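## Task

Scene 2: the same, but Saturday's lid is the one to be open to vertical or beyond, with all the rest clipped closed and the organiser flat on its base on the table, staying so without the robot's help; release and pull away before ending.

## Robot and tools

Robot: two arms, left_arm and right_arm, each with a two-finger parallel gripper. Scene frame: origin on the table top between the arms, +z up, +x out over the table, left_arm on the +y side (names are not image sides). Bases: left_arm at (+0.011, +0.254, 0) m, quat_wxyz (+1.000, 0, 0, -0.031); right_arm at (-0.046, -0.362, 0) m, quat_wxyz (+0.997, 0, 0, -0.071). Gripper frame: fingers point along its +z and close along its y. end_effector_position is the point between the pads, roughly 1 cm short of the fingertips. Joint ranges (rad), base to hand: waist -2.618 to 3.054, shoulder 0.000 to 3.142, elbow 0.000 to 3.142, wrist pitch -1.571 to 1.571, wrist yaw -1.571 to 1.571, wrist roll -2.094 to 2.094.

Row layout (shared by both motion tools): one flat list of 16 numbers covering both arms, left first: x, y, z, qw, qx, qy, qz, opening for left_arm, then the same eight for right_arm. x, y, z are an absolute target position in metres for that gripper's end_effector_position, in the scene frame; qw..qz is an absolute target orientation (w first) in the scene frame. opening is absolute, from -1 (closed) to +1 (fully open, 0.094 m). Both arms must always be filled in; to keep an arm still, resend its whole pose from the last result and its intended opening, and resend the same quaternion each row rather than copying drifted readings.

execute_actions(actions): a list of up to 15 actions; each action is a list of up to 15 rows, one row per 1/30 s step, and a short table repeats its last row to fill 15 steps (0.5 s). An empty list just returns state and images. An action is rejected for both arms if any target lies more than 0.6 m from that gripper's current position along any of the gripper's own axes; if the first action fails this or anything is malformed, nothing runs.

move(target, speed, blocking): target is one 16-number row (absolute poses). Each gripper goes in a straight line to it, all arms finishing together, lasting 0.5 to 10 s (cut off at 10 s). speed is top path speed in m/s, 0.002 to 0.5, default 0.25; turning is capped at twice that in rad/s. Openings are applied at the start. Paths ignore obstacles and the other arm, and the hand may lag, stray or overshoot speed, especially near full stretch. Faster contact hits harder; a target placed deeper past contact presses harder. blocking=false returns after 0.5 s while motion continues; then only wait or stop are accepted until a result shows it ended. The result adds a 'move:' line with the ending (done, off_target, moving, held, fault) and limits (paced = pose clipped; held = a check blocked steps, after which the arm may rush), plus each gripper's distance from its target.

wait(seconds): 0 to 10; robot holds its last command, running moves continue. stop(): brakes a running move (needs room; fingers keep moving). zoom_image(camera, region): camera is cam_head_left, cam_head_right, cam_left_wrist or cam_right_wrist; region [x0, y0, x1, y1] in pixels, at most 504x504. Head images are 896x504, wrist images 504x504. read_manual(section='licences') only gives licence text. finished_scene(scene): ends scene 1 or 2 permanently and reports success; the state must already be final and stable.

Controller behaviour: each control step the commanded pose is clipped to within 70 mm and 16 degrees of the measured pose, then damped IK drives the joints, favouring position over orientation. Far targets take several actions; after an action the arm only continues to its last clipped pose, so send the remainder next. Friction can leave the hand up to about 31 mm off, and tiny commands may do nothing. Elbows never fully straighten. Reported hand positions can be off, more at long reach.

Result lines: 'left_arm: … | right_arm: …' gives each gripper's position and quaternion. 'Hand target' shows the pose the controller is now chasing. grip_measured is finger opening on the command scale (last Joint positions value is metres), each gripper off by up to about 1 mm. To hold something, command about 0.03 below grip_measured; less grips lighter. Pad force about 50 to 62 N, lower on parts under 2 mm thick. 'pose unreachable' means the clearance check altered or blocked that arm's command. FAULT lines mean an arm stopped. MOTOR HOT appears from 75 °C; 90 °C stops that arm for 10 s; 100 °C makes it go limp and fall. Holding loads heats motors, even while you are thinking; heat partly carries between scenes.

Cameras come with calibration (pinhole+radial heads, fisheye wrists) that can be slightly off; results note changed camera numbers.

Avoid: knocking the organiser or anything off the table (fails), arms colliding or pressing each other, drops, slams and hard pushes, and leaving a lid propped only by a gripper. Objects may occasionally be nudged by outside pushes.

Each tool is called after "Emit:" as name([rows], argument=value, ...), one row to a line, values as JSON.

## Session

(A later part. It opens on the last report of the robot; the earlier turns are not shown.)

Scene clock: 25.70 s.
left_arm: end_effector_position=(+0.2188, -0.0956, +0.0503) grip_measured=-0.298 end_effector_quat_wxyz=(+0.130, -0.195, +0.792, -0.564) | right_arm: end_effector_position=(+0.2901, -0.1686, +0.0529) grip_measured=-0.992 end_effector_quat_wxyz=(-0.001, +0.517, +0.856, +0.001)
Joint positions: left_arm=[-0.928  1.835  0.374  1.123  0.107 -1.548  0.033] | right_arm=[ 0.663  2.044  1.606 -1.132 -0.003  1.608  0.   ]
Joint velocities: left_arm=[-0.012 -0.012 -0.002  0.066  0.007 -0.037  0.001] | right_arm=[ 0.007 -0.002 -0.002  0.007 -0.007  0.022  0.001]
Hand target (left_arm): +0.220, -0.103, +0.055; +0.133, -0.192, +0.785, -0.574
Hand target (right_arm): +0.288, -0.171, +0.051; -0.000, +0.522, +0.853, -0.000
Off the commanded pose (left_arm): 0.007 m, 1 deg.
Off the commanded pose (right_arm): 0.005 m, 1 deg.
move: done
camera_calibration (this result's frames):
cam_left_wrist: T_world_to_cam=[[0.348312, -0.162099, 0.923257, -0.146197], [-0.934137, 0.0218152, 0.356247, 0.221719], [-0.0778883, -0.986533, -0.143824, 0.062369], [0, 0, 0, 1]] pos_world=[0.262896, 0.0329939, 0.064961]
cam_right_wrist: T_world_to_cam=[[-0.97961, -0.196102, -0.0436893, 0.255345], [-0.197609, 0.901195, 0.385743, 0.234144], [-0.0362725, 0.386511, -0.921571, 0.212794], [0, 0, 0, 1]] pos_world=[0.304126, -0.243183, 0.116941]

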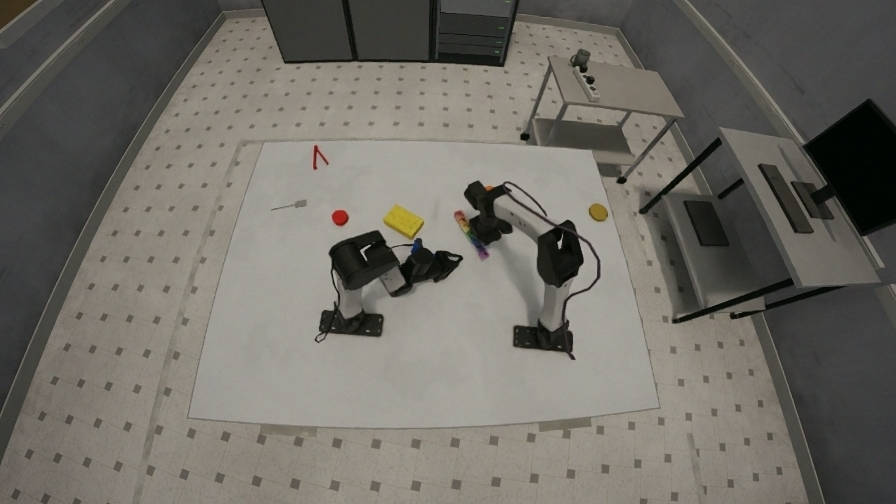

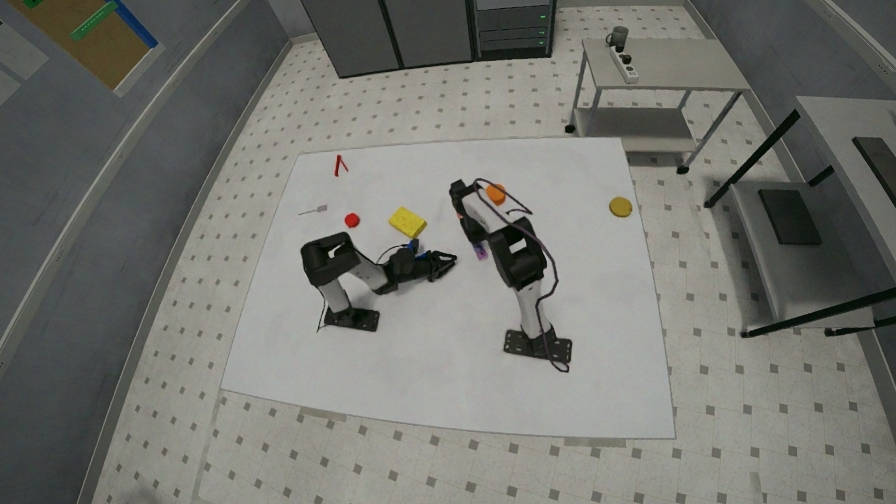

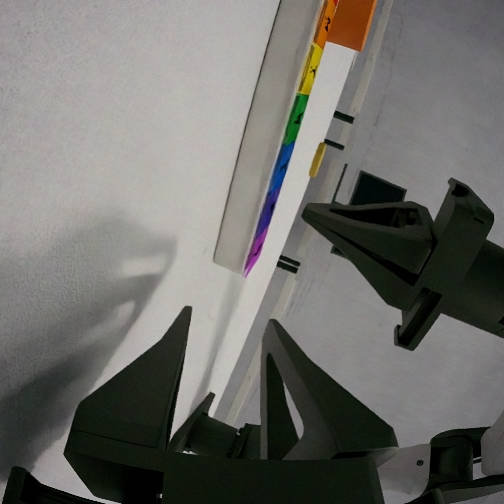

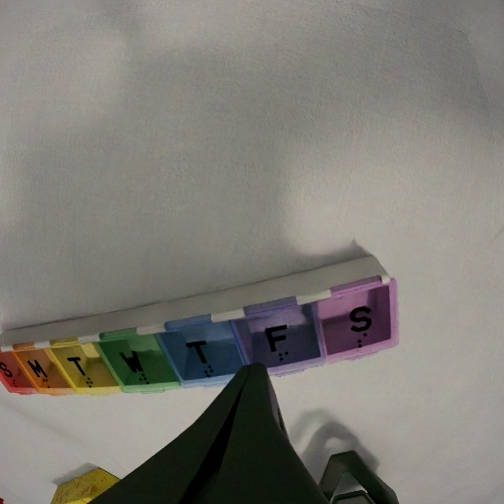

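Emit:
execute_actions([
  [[0.219,-0.096,0.047,0.137,-0.189,0.787,-0.571,-0.3,0.288,-0.172,0.02,0,0.522,0.853,0,-1]],
  [[0.229,-0.12,0.046,0.137,-0.189,0.787,-0.571,-0.3,0.288,-0.172,0.005,0,0.522,0.853,0,-1]],
  [[0.238,-0.145,0.046,0.137,-0.189,0.787,-0.571,-0.3,0.288,-0.172,0.0,0,0.522,0.853,0,-1]],
  [[0.238,-0.145,0.046,0.137,-0.189,0.787,-0.571,-0.3,0.288,-0.172,0.0,0,0.522,0.853,0,-1]],
])

Scene clock: 33.17 s.
left_arm: end_effector_position=(+0.2380, -0.1407, +0.0492) grip_measured=-0.298 end_effector_quat_wxyz=(+0.137, -0.188, +0.786, -0.573) | right_arm: end_effector_position=(+0.2905, -0.1684, +0.0317) grip_measured=-0.992 end_effector_quat_wxyz=(+0.006, +0.519, +0.855, +0.014)
Joint positions: left_arm=[-0.959  1.972  0.563  1.097  0.076 -1.547  0.033] | right_arm=[ 0.663  2.038  1.51  -1.011 -0.003  1.611  0.   ]
Joint velocities: left_arm=[-0.022  0.002 -0.017  0.037  0.081  0.051  0.   ] | right_arm=[-0.002  0.007  0.012 -0.095  0.007 -0.066 -0.001]
Hand target (left_arm): +0.238, -0.145, +0.046; +0.137, -0.189, +0.787, -0.571
Hand target (right_arm): +0.286, -0.173, +0.002; -0.001, +0.522, +0.853, -0.001
Off the commanded pose (left_arm): 0.005 m, 0 deg.
Off the commanded pose (right_arm): 0.032 m, 2 deg.
camera_calibration (this result's frames):
cam_left_wrist: T_world_to_cam=[[0.326066, -0.147614, 0.933751, -0.15237], [-0.942229, 0.0294044, 0.333675, 0.245141], [-0.0767114, -0.988608, -0.129498, 0.0179665], [0, 0, 0, 1]] pos_world=[0.28204, -0.0119382, 0.0628045]
cam_right_wrist: T_world_to_cam=[[-0.978678, -0.192256, -0.0722993, 0.256206], [-0.205112, 0.896085, 0.393652, 0.243302], [-0.0108956, 0.400088, -0.916412, 0.187961], [0, 0, 0, 1]] pos_world=[0.302695, -0.243963, 0.0949975]

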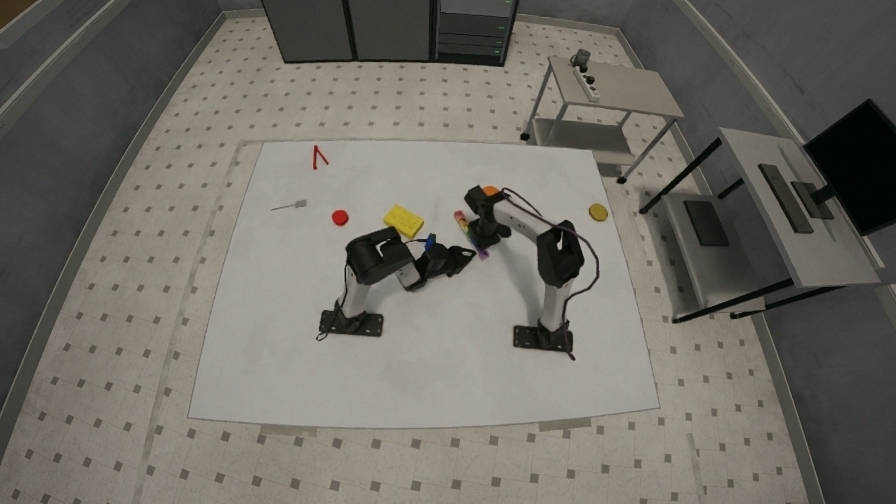

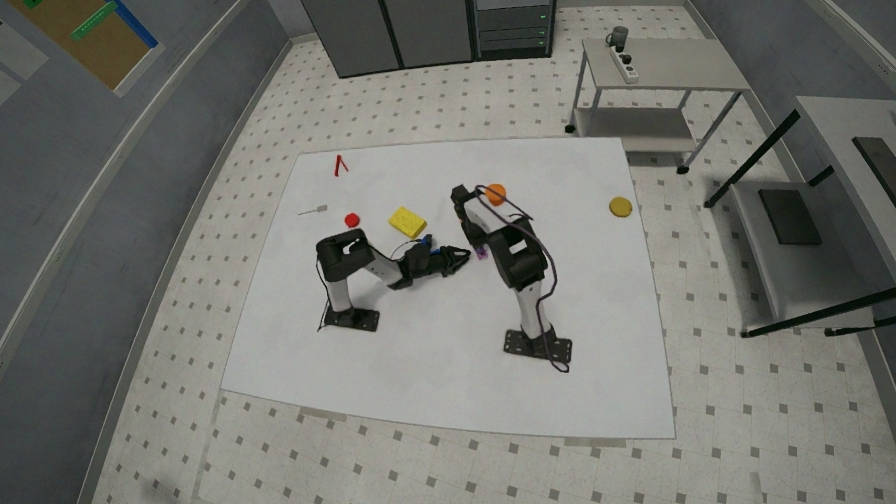

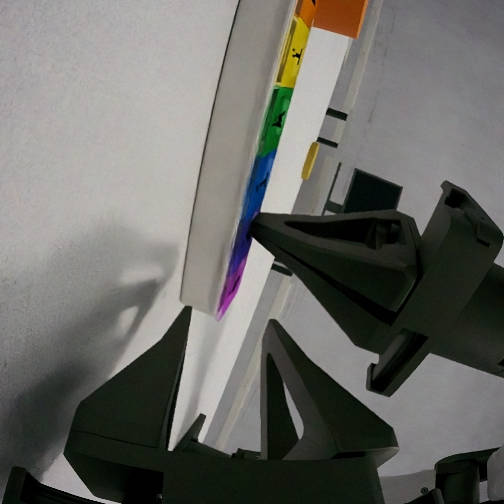

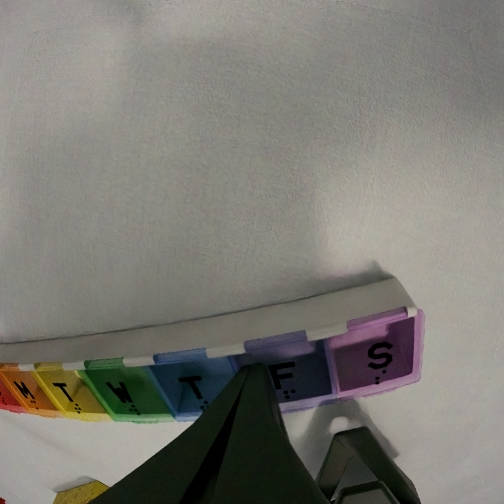

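Emit:
execute_actions([
  [[0.228,-0.150,0.045,0.137,-0.189,0.787,-0.571,-0.3,0.288,-0.172,0.0,0,0.522,0.853,0,-1]],
  [[0.232,-0.158,0.045,0.137,-0.189,0.787,-0.571,-0.3,0.288,-0.172,0.0,0,0.522,0.853,0,-1]],
  [[0.232,-0.158,0.045,0.137,-0.189,0.787,-0.571,-0.3,0.288,-0.172,0.0,0,0.522,0.853,0,-1]],
])

Scene clock: 36.17 s.
left_arm: end_effector_position=(+0.2318, -0.1532, +0.0470) grip_measured=-0.298 end_effector_quat_wxyz=(+0.137, -0.188, +0.787, -0.572) | right_arm: end_effector_position=(+0.2905, -0.1684, +0.0317) grip_measured=-0.992 end_effector_quat_wxyz=(+0.006, +0.519, +0.855, +0.014)
Joint positions: left_arm=[-0.998  1.995  0.596  1.085  0.039 -1.558  0.033] | right_arm=[ 0.663  2.038  1.51  -1.011 -0.003  1.611  0.   ]
Joint velocities: left_arm=[ 0.007 -0.002 -0.002 -0.066 -0.051 -0.022 -0.001] | right_arm=[ 0.002  0.007  0.022  0.022 -0.007 -0.022  0.001]
Hand target (left_arm): +0.232, -0.158, +0.045; +0.137, -0.189, +0.787, -0.571
Hand target (right_arm): +0.286, -0.173, +0.002; -0.001, +0.522, +0.853, -0.001
Off the commanded pose (left_arm): 0.005 m, 0 deg.
Off the commanded pose (right_arm): 0.032 m, 2 deg.
camera_calibration (this result's frames):
cam_left_wrist: T_world_to_cam=[[0.32714, -0.150724, 0.932878, -0.150817], [-0.941798, 0.0288925, 0.334936, 0.240161], [-0.0774361, -0.988154, -0.1325, 0.00517925], [0, 0, 0, 1]] pos_world=[0.275922, -0.0245527, 0.0609415]
cam_right_wrist: T_world_to_cam=[[-0.978678, -0.192256, -0.0722993, 0.256206], [-0.205112, 0.896085, 0.393652, 0.243302], [-0.0108956, 0.400088, -0.916412, 0.187961], [0, 0, 0, 1]] pos_world=[0.302695, -0.243963, 0.0949975]

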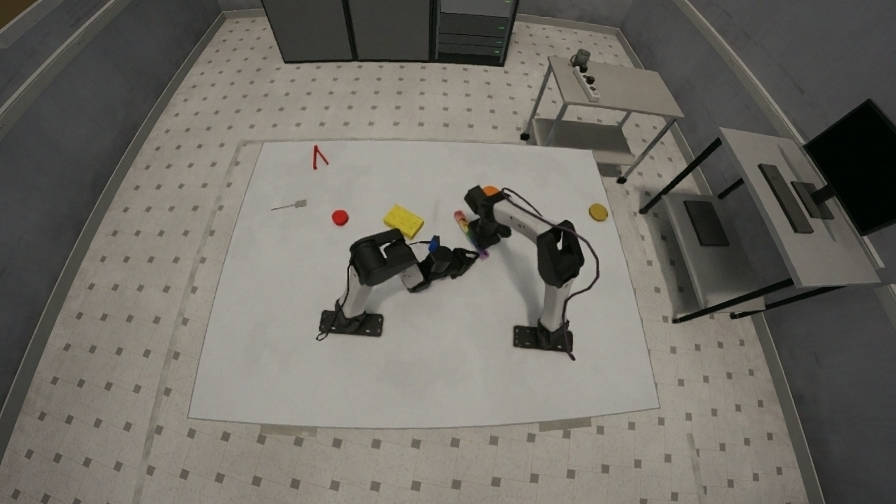

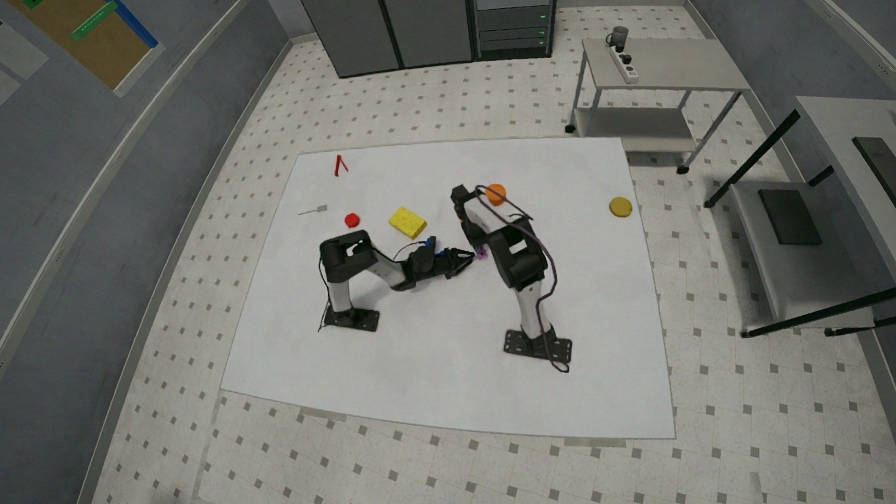

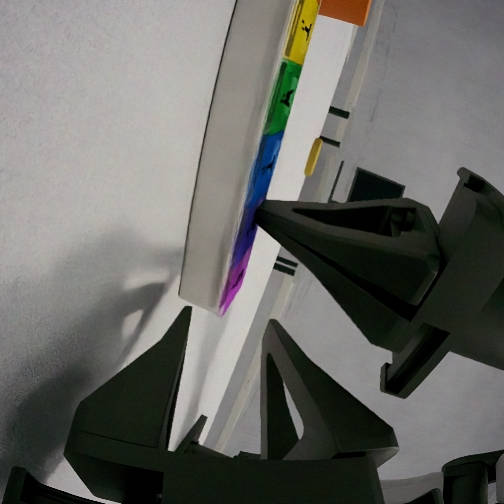

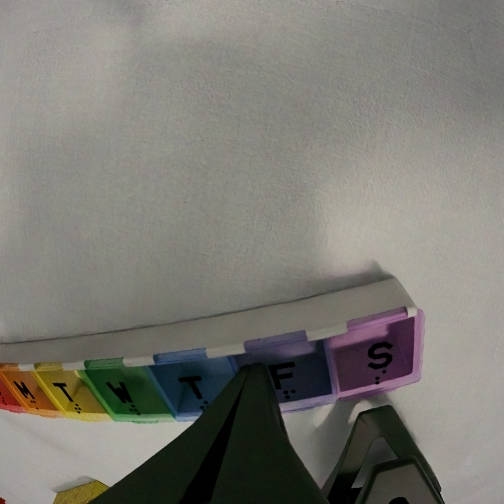

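Aligned well. Advance.

Emit:
execute_actions([
  [[0.237,-0.168,0.045,0.137,-0.189,0.787,-0.571,-0.3,0.288,-0.172,0.0,0,0.522,0.853,0,-1]],
  [[0.242,-0.178,0.045,0.137,-0.189,0.787,-0.571,-0.3,0.288,-0.172,-0.005,0,0.522,0.853,0,-1]],
  [[0.246,-0.186,0.045,0.137,-0.189,0.787,-0.571,-0.3,0.288,-0.172,-0.005,0,0.522,0.853,0,-1]],
  [[0.246,-0.186,0.045,0.137,-0.189,0.787,-0.571,-0.3,0.288,-0.172,-0.005,0,0.522,0.853,0,-1]],
])

Scene clock: 39.70 s.
left_arm: end_effector_position=(+0.2472, -0.1782, +0.0482) grip_measured=-0.298 end_effector_quat_wxyz=(+0.139, -0.190, +0.786, -0.572) | right_arm: end_effector_position=(+0.2946, -0.1723, +0.0316) grip_measured=-0.992 end_effector_quat_wxyz=(+0.020, +0.520, +0.854, +0.013)
Joint positions: left_arm=[-0.998  2.053  0.722  1.02   0.032 -1.559  0.033] | right_arm=[ 0.66   2.035  1.503 -0.998  0.022  1.611  0.   ]
Joint velocities: left_arm=[-0.012  0.007  0.022 -0.022 -0.051  0.007 -0.001] | right_arm=[ 0.012  0.012  0.012  0.095 -0.007 -0.081  0.   ]
Hand target (left_arm): +0.246, -0.186, +0.045; +0.137, -0.189, +0.787, -0.571
Hand target (right_arm): +0.286, -0.174, -0.003; -0.001, +0.522, +0.853, -0.001
Off the commanded pose (left_arm): 0.008 m, 0 deg.
Off the commanded pose (right_arm): 0.037 m, 3 deg.
camera_calibration (this result's frames):
cam_left_wrist: T_world_to_cam=[[0.326304, -0.147113, 0.933747, -0.159888], [-0.942642, 0.0228925, 0.333019, 0.254206], [-0.0703672, -0.988855, -0.131205, -0.020129], [0, 0, 0, 1]] pos_world=[0.290381, -0.0492456, 0.0619981]
cam_right_wrist: T_world_to_cam=[[-0.977694, -0.189693, -0.0901755, 0.260123], [-0.209783, 0.903008, 0.374924, 0.250852], [0.0103087, 0.385478, -0.92266, 0.180816], [0, 0, 0, 1]] pos_world=[0.305082, -0.246878, 0.0962374]

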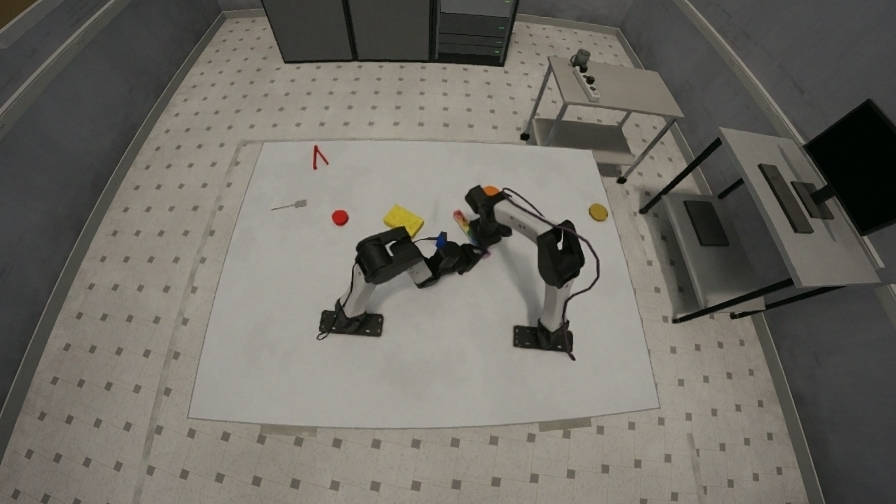

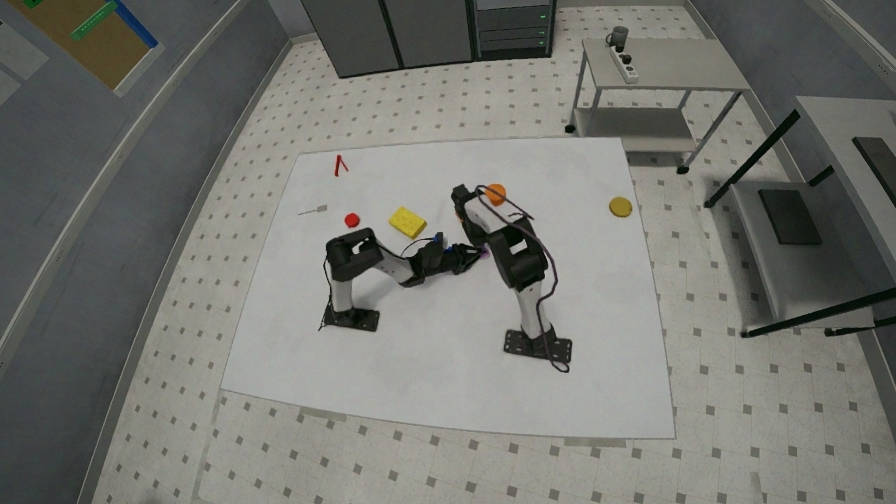

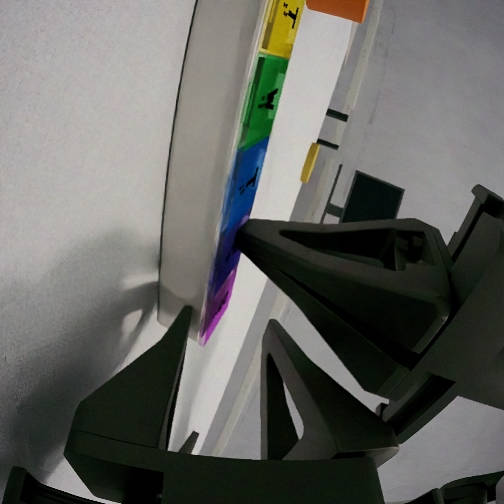

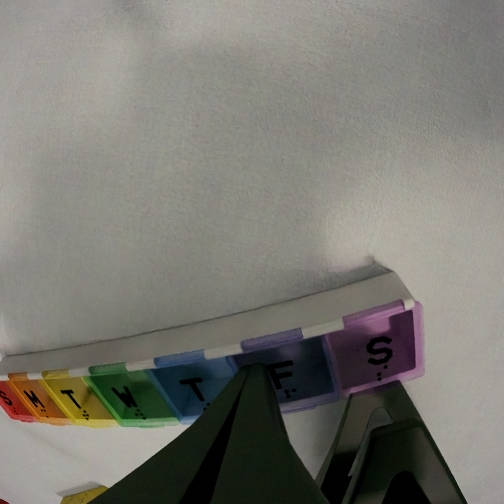

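In contact (box slid a bit). Pop.

Emit:
execute_actions([
  [[0.246,-0.184,0.05,0.137,-0.189,0.787,-0.571,-0.45,0.292,-0.175,-0.005,0,0.522,0.853,0,-1]],
  [[0.246,-0.184,0.06,0.137,-0.189,0.787,-0.571,-0.55,0.292,-0.175,-0.005,0,0.522,0.853,0,-1]],
  [[0.246,-0.184,0.07,0.137,-0.189,0.787,-0.571,-0.55,0.292,-0.175,-0.005,0,0.522,0.853,0,-1]],
])

Scene clock: 42.17 s.
left_arm: end_effector_position=(+0.2465, -0.1769, +0.0559) grip_measured=-0.548 end_effector_quat_wxyz=(+0.135, -0.193, +0.795, -0.559) | right_arm: end_effector_position=(+0.2948, -0.1725, +0.0315) grip_measured=-0.992 end_effector_quat_wxyz=(+0.018, +0.520, +0.854, +0.014)
Joint positions: left_arm=[-0.998  1.993  0.733  0.914  0.032 -1.56   0.021] | right_arm=[ 0.658  2.035  1.503 -0.997  0.018  1.609  0.   ]
Joint velocities: left_arm=[-0.002 -0.002 -0.007 -0.051 -0.081 -0.037 -0.   ] | right_arm=[-0.002 -0.012  0.037  0.022 -0.066  0.037 -0.002]
Hand target (left_arm): +0.246, -0.183, +0.071; +0.137, -0.189, +0.787, -0.571
Hand target (right_arm): +0.289, -0.176, -0.003; -0.001, +0.522, +0.853, -0.001
Off the commanded pose (left_arm): 0.016 m, 2 deg.
Off the commanded pose (right_arm): 0.037 m, 3 deg.
camera_calibration (this result's frames):
cam_left_wrist: T_world_to_cam=[[0.34221, -0.174728, 0.923235, -0.174951], [-0.936804, 0.01261, 0.349627, 0.246724], [-0.0727314, -0.984536, -0.15937, -0.0149741], [0, 0, 0, 1]] pos_world=[0.289913, -0.0484226, 0.0728737]
cam_right_wrist: T_world_to_cam=[[-0.977802, -0.189543, -0.089311, 0.260356], [-0.209345, 0.901702, 0.378296, 0.250716], [0.00882833, 0.388596, -0.921366, 0.181851], [0, 0, 0, 1]] pos_world=[0.305457, -0.247389, 0.0959596]

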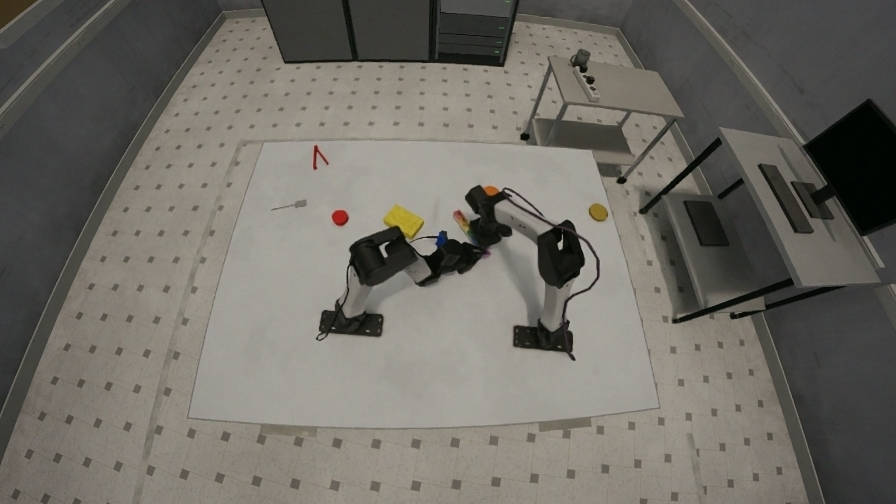

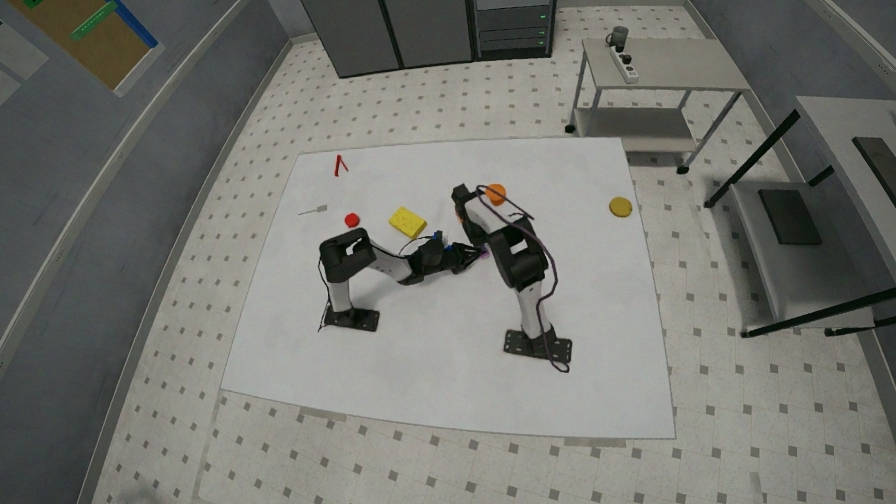

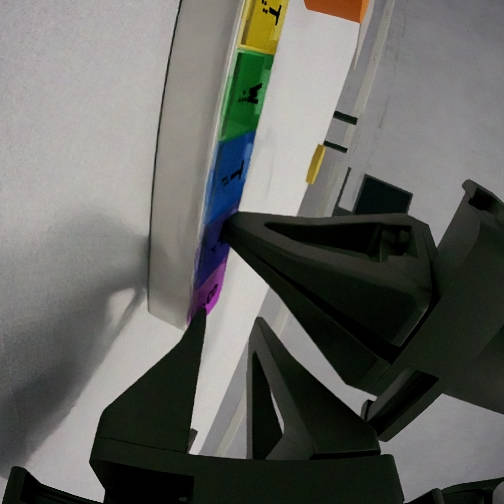

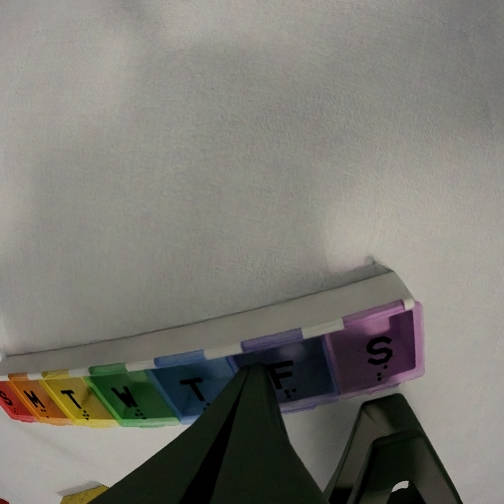

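Emit:
execute_actions([
  [[0.247,-0.186,0.08,0.137,-0.189,0.787,-0.571,-0.55,0.292,-0.175,-0.005,0,0.522,0.853,0,-1]],
])

Scene clock: 43.33 s.
left_arm: end_effector_position=(+0.2477, -0.1790, +0.0649) grip_measured=-0.548 end_effector_quat_wxyz=(+0.135, -0.193, +0.796, -0.558) | right_arm: end_effector_position=(+0.2948, -0.1725, +0.0315) grip_measured=-0.992 end_effector_quat_wxyz=(+0.018, +0.520, +0.854, +0.014)
Joint positions: left_arm=[-0.998  1.963  0.749  0.866  0.032 -1.56   0.021] | right_arm=[ 0.658  2.035  1.503 -0.997  0.018  1.608  0.   ]
Joint velocities: left_arm=[ 0.017 -0.002 -0.002  0.022  0.037 -0.051  0.   ] | right_arm=[ 0.012  0.007  0.007  0.066  0.066 -0.037 -0.   ]
Hand target (left_arm): +0.247, -0.185, +0.080; +0.137, -0.189, +0.787, -0.571
Hand target (right_arm): +0.289, -0.176, -0.003; -0.001, +0.522, +0.853, -0.001
Off the commanded pose (left_arm): 0.017 m, 2 deg.
Off the commanded pose (right_arm): 0.037 m, 3 deg.
camera_calibration (this result's frames):
cam_left_wrist: T_world_to_cam=[[0.343071, -0.176263, 0.922623, -0.184468], [-0.936478, 0.0120276, 0.350521, 0.244467], [-0.0728808, -0.98427, -0.16094, -0.0153369], [0, 0, 0, 1]] pos_world=[0.291106, -0.0505509, 0.0820352]
cam_right_wrist: T_world_to_cam=[[-0.97773, -0.189918, -0.0893097, 0.26027], [-0.209689, 0.901629, 0.37828, 0.250805], [0.00868209, 0.388583, -0.921373, 0.181893], [0, 0, 0, 1]] pos_world=[0.305486, -0.247383, 0.0959609]

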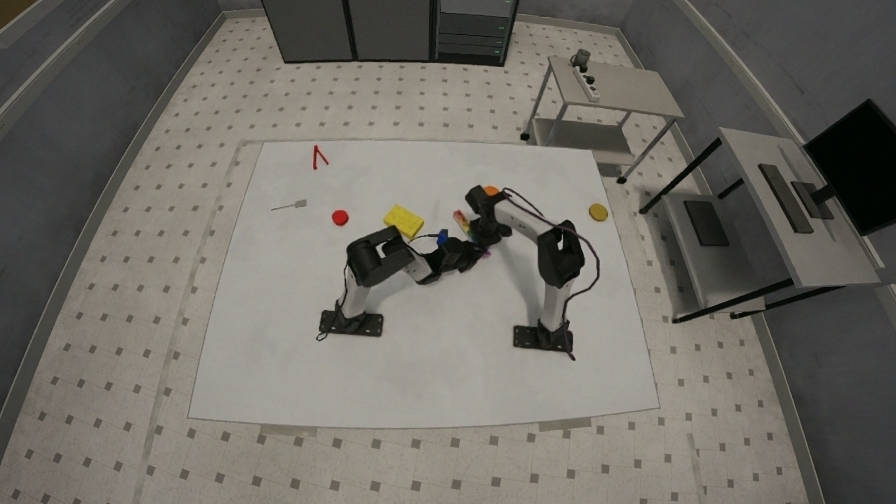

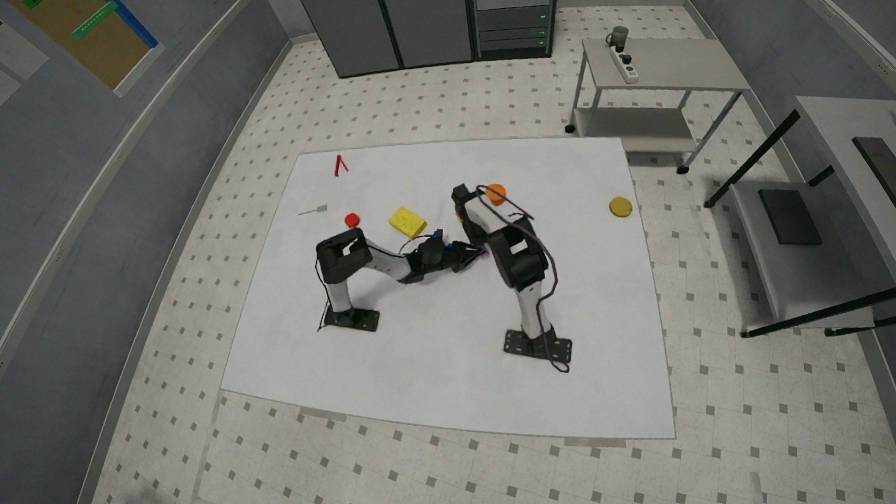

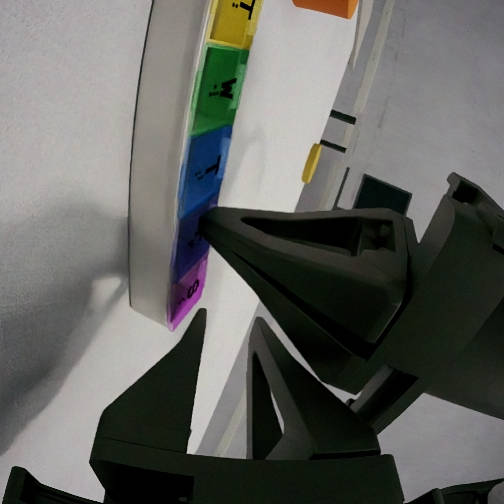

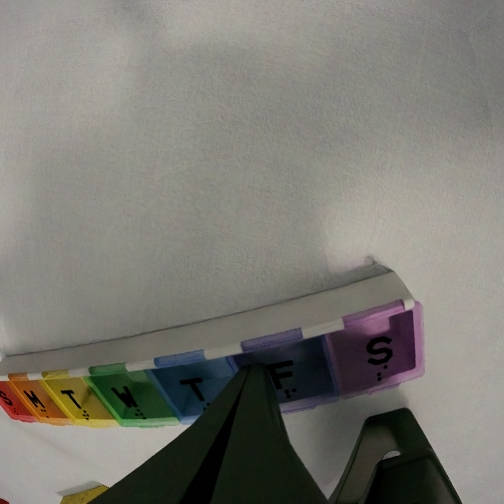

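Emit:
execute_actions([
  [[0.238,-0.174,0.05,0.137,-0.189,0.787,-0.571,-0.3,0.292,-0.175,-0.005,0,0.522,0.853,0,-1]],
  [[0.238,-0.174,0.044,0.137,-0.189,0.787,-0.571,-0.3,0.292,-0.175,-0.005,0,0.522,0.853,0,-1]],
  [[0.238,-0.174,0.044,0.137,-0.189,0.787,-0.571,-0.3,0.292,-0.175,-0.005,0,0.522,0.853,0,-1]],
  [[0.244,-0.186,0.044,0.137,-0.189,0.787,-0.571,-0.3,0.292,-0.175,-0.005,0,0.522,0.853,0,-1]],
  [[0.246,-0.190,0.052,0.137,-0.189,0.787,-0.571,-0.3,0.292,-0.175,-0.005,0,0.522,0.853,0,-1]],
  [[0.248,-0.194,0.06,0.137,-0.189,0.787,-0.571,-0.35,0.292,-0.175,-0.005,0,0.522,0.853,0,-1]],
  [[0.249,-0.197,0.067,0.137,-0.189,0.787,-0.571,-0.4,0.292,-0.175,-0.005,0,0.522,0.853,0,-1]],
])

Scene clock: 49.23 s.
left_arm: end_effector_position=(+0.2484, -0.1832, +0.0397) grip_measured=-0.398 end_effector_quat_wxyz=(+0.130, -0.197, +0.806, -0.542) | right_arm: end_effector_position=(+0.2971, -0.1743, +0.0316) grip_measured=-0.992 end_effector_quat_wxyz=(+0.021, +0.522, +0.853, +0.015)
Joint positions: left_arm=[-1.002  2.042  0.774  0.879  0.029 -1.563  0.028] | right_arm=[ 0.653  2.035  1.503 -0.993  0.022  1.608  0.   ]
Joint velocities: left_arm=[-0.012 -0.007  0.012 -0.081  0.007  0.037  0.001] | right_arm=[-0.002 -0.017 -0.007 -0.066  0.037  0.066 -0.001]
Hand target (left_arm): +0.248, -0.196, +0.068; +0.136, -0.189, +0.787, -0.571
Hand target (right_arm): +0.289, -0.176, -0.003; -0.001, +0.522, +0.853, -0.001
Off the commanded pose (left_arm): 0.031 m, 4 deg.
Off the commanded pose (right_arm): 0.037 m, 3 deg.
camera_calibration (this result's frames):
cam_left_wrist: T_world_to_cam=[[0.362893, -0.207647, 0.9084, -0.172255], [-0.92869, -0.000624664, 0.370856, 0.249025], [-0.0764396, -0.978204, -0.193066, -0.0201757], [0, 0, 0, 1]] pos_world=[0.292235, -0.0553487, 0.0602291]
cam_right_wrist: T_world_to_cam=[[-0.978152, -0.185002, -0.0948365, 0.263292], [-0.207271, 0.903105, 0.376086, 0.252407], [0.0160707, 0.387526, -0.921719, 0.18023], [0, 0, 0, 1]] pos_world=[0.30696, -0.249084, 0.0961645]

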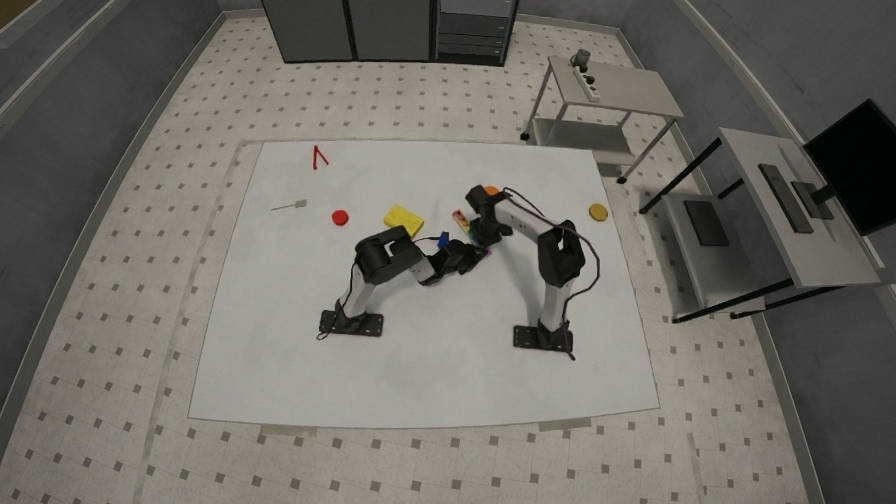

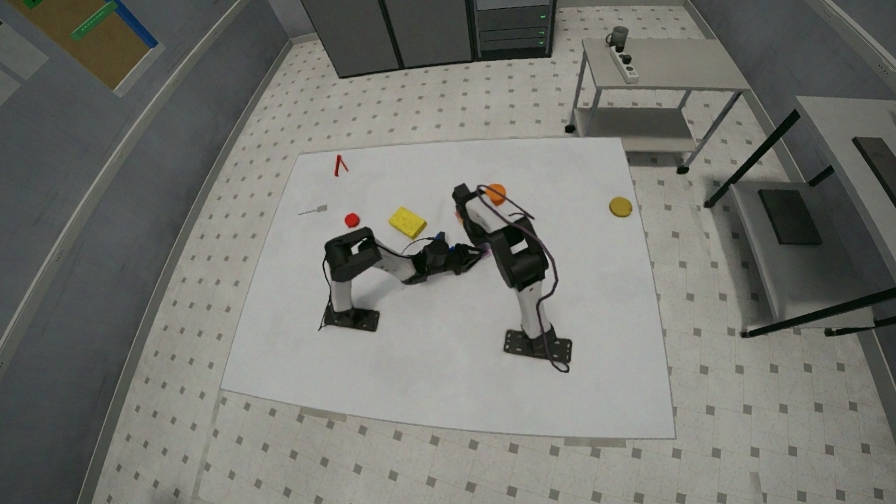

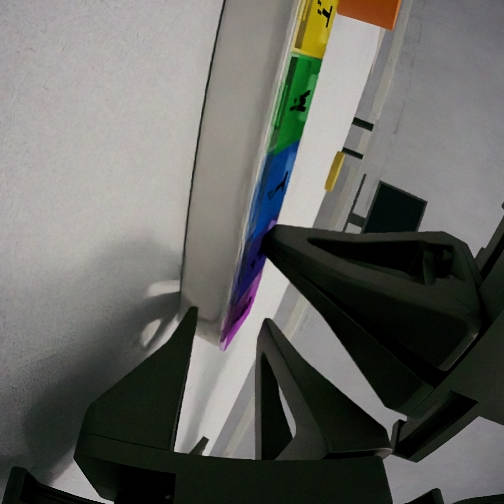

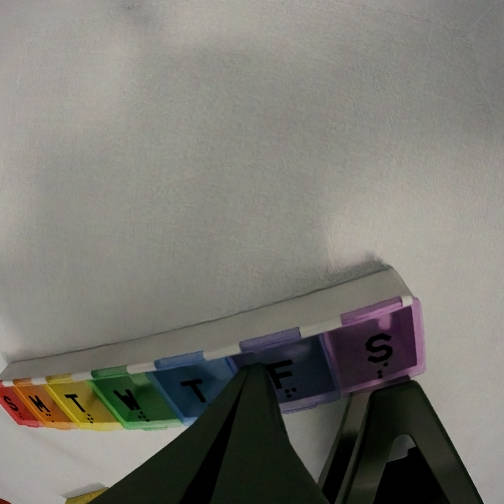

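Emit:
execute_actions([
  [[0.249,-0.191,0.073,0.137,-0.189,0.787,-0.571,-0.4,0.294,-0.177,-0.01,0,0.522,0.853,0,-1]],
  [[0.249,-0.191,0.08,0.137,-0.189,0.787,-0.571,-0.4,0.294,-0.177,-0.01,0,0.522,0.853,0,-1]],
])

Scene clock: 51.00 s.
left_arm: end_effector_position=(+0.2478, -0.1820, +0.0531) grip_measured=-0.398 end_effector_quat_wxyz=(+0.130, -0.197, +0.806, -0.542) | right_arm: end_effector_position=(+0.2973, -0.1744, +0.0316) grip_measured=-0.992 end_effector_quat_wxyz=(+0.019, +0.520, +0.854, +0.016)
Joint positions: left_arm=[-1.002  1.989  0.774  0.826  0.029 -1.563  0.028] | right_arm=[ 0.65   2.035  1.503 -0.992  0.018  1.602  0.   ]
Joint velocities: left_arm=[-0.022 -0.012  0.002  0.007 -0.066  0.037  0.001] | right_arm=[ 0.007  0.007 -0.012  0.007 -0.022 -0.022 -0.002]
Hand target (left_arm): +0.248, -0.190, +0.080; +0.137, -0.189, +0.787, -0.571
Hand target (right_arm): +0.291, -0.179, -0.007; -0.001, +0.522, +0.853, -0.001
Off the commanded pose (left_arm): 0.028 m, 4 deg.
Off the commanded pose (right_arm): 0.042 m, 3 deg.
camera_calibration (this result's frames):
cam_left_wrist: T_world_to_cam=[[0.362725, -0.207344, 0.908537, -0.183873], [-0.928759, -0.000501022, 0.370684, 0.243489], [-0.0764038, -0.978268, -0.192754, -0.0165177], [0, 0, 0, 1]] pos_world=[0.291576, -0.0541617, 0.0736143]
cam_right_wrist: T_world_to_cam=[[-0.977444, -0.188953, -0.09434, 0.262623], [-0.210775, 0.900918, 0.379368, 0.253132], [0.01331, 0.390696, -0.920424, 0.181602], [0, 0, 0, 1]] pos_world=[0.307636, -0.249379, 0.0958963]

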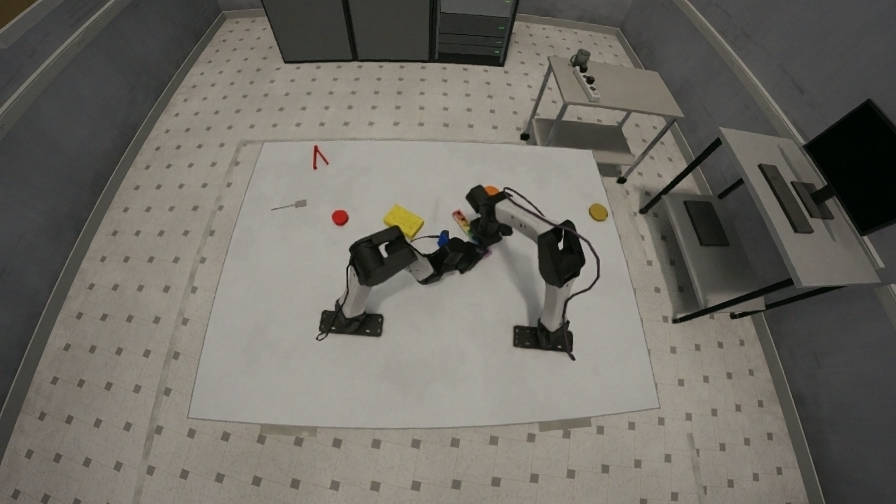

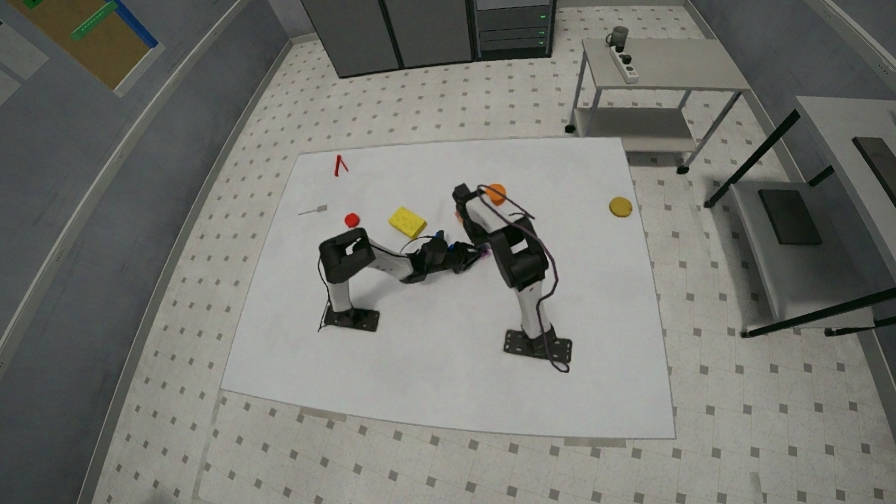

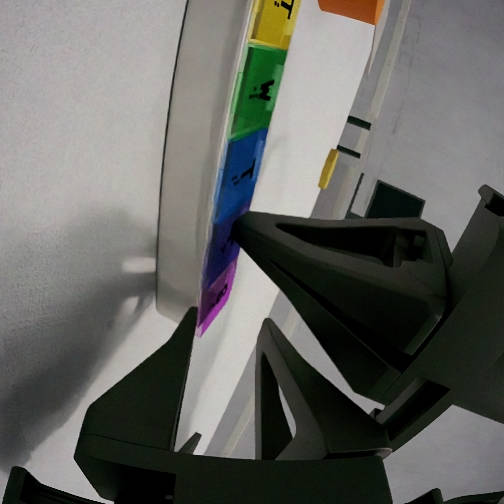

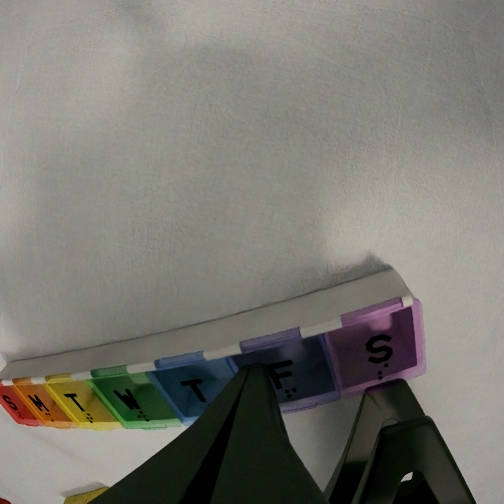

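Just beneath the tab. Push forward then up.

Emit:
execute_actions([
  [[0.251,-0.197,0.08,0.137,-0.189,0.787,-0.571,-0.4,0.294,-0.177,-0.01,0,0.522,0.853,0,-1]],
  [[0.251,-0.197,0.086,0.137,-0.189,0.787,-0.571,-0.5,0.294,-0.177,-0.01,0,0.522,0.853,0,-1]],
  [[0.251,-0.197,0.092,0.137,-0.189,0.787,-0.571,-0.55,0.294,-0.177,-0.01,0,0.522,0.853,0,-1]],
])

Scene clock: 53.40 s.
left_arm: end_effector_position=(+0.2487, -0.1856, +0.0659) grip_measured=-0.548 end_effector_quat_wxyz=(+0.129, -0.196, +0.807, -0.542) | right_arm: end_effector_position=(+0.2978, -0.1744, +0.0316) grip_measured=-0.992 end_effector_quat_wxyz=(+0.019, +0.521, +0.853, +0.017)
Joint positions: left_arm=[-1.003  1.951  0.8    0.763  0.031 -1.563  0.021] | right_arm=[ 0.649  2.035  1.503 -0.99   0.016  1.601  0.   ]
Joint velocities: left_arm=[-0.002 -0.007 -0.007  0.007 -0.022 -0.007 -0.001] | right_arm=[-0.007 -0.007 -0.007  0.007  0.11  -0.022 -0.001]
Hand target (left_arm): +0.250, -0.196, +0.093; +0.136, -0.189, +0.787, -0.571
Hand target (right_arm): +0.291, -0.179, -0.007; -0.001, +0.522, +0.853, -0.001
Off the commanded pose (left_arm): 0.029 m, 4 deg.
Off the commanded pose (right_arm): 0.042 m, 3 deg.
camera_calibration (this result's frames):
cam_left_wrist: T_world_to_cam=[[0.363036, -0.209, 0.908033, -0.196961], [-0.928411, 0.00160596, 0.371552, 0.239797], [-0.0791126, -0.977914, -0.193454, -0.0166844], [0, 0, 0, 1]] pos_world=[0.292813, -0.0578657, 0.0865221]
cam_right_wrist: T_world_to_cam=[[-0.977517, -0.188084, -0.0953111, 0.263237], [-0.210381, 0.900283, 0.381092, 0.252915], [0.0141296, 0.392576, -0.919611, 0.18166], [0, 0, 0, 1]] pos_world=[0.307961, -0.2495, 0.0957618]

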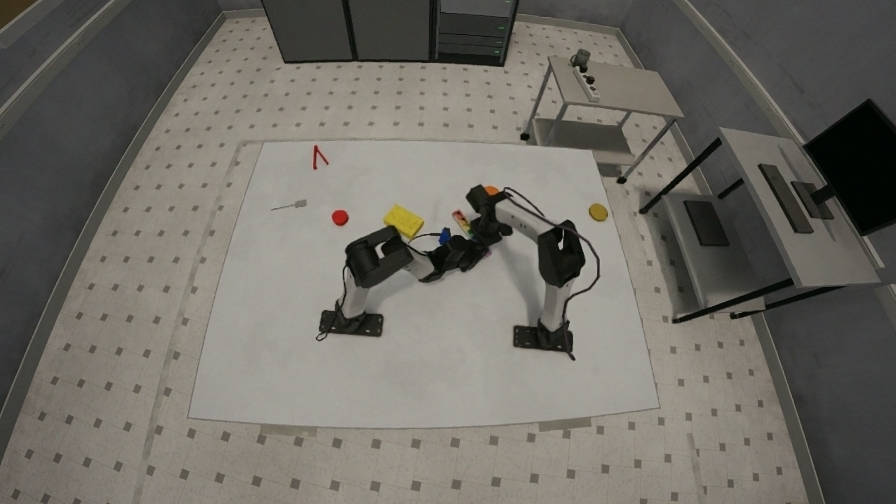

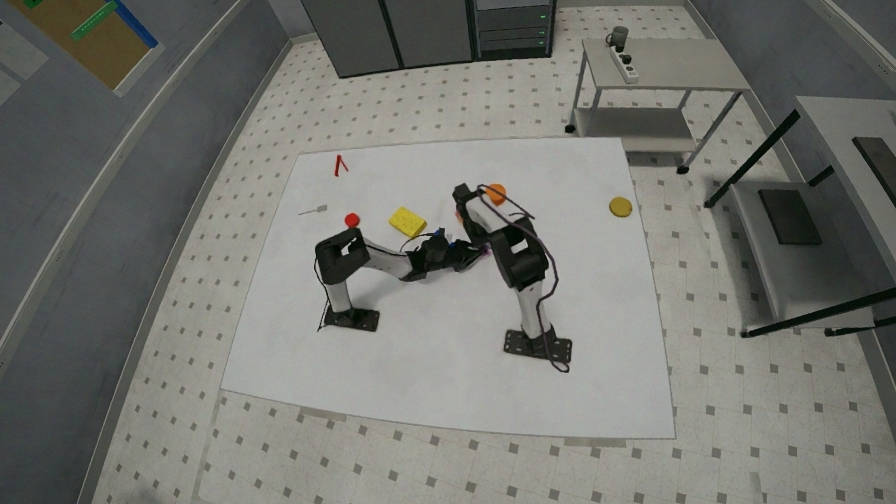

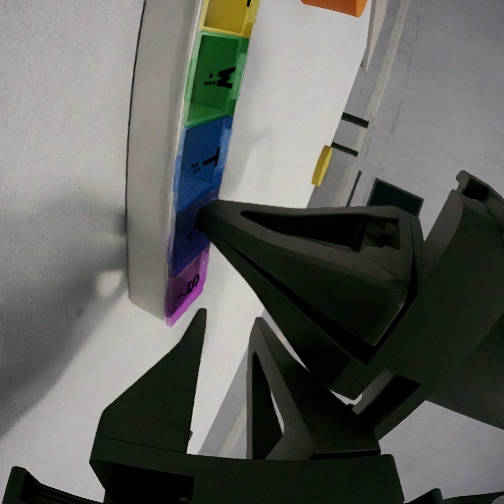

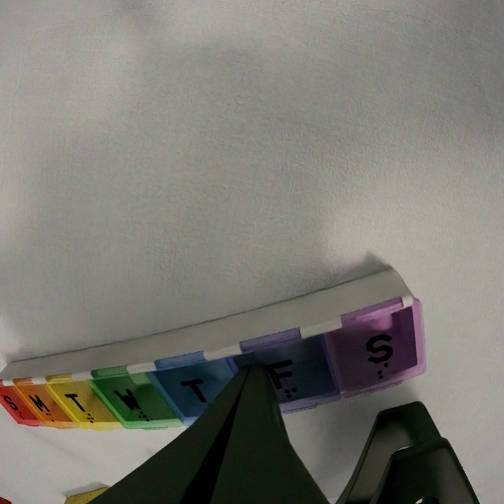

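Slipped. Inspect the tab.

Emit:
zoom_image(camera="cam_left_wrist", region=[100, 20, 300, 340])

Emit:
zoom_image(camera="cam_right_wrist", region=[230, 250, 470, 450])

Region (100, 20, 300, 340) of cam_left_wrist's 504x504 image, scaled by 1.575, with more detail than that image has; it fills the left 315 columns of this view, and the rest is white.

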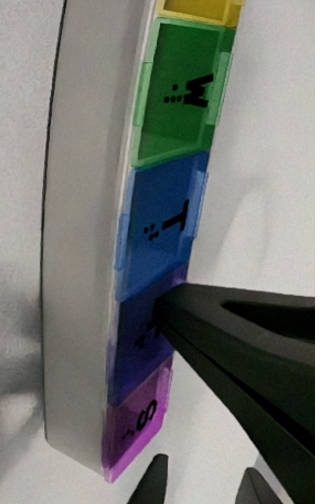

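Region (230, 250, 470, 450) of cam_right_wrist's 504x504 image, scaled by 2.100, with more detail than that image has.

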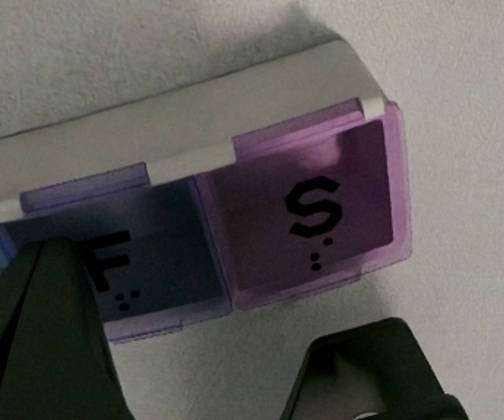

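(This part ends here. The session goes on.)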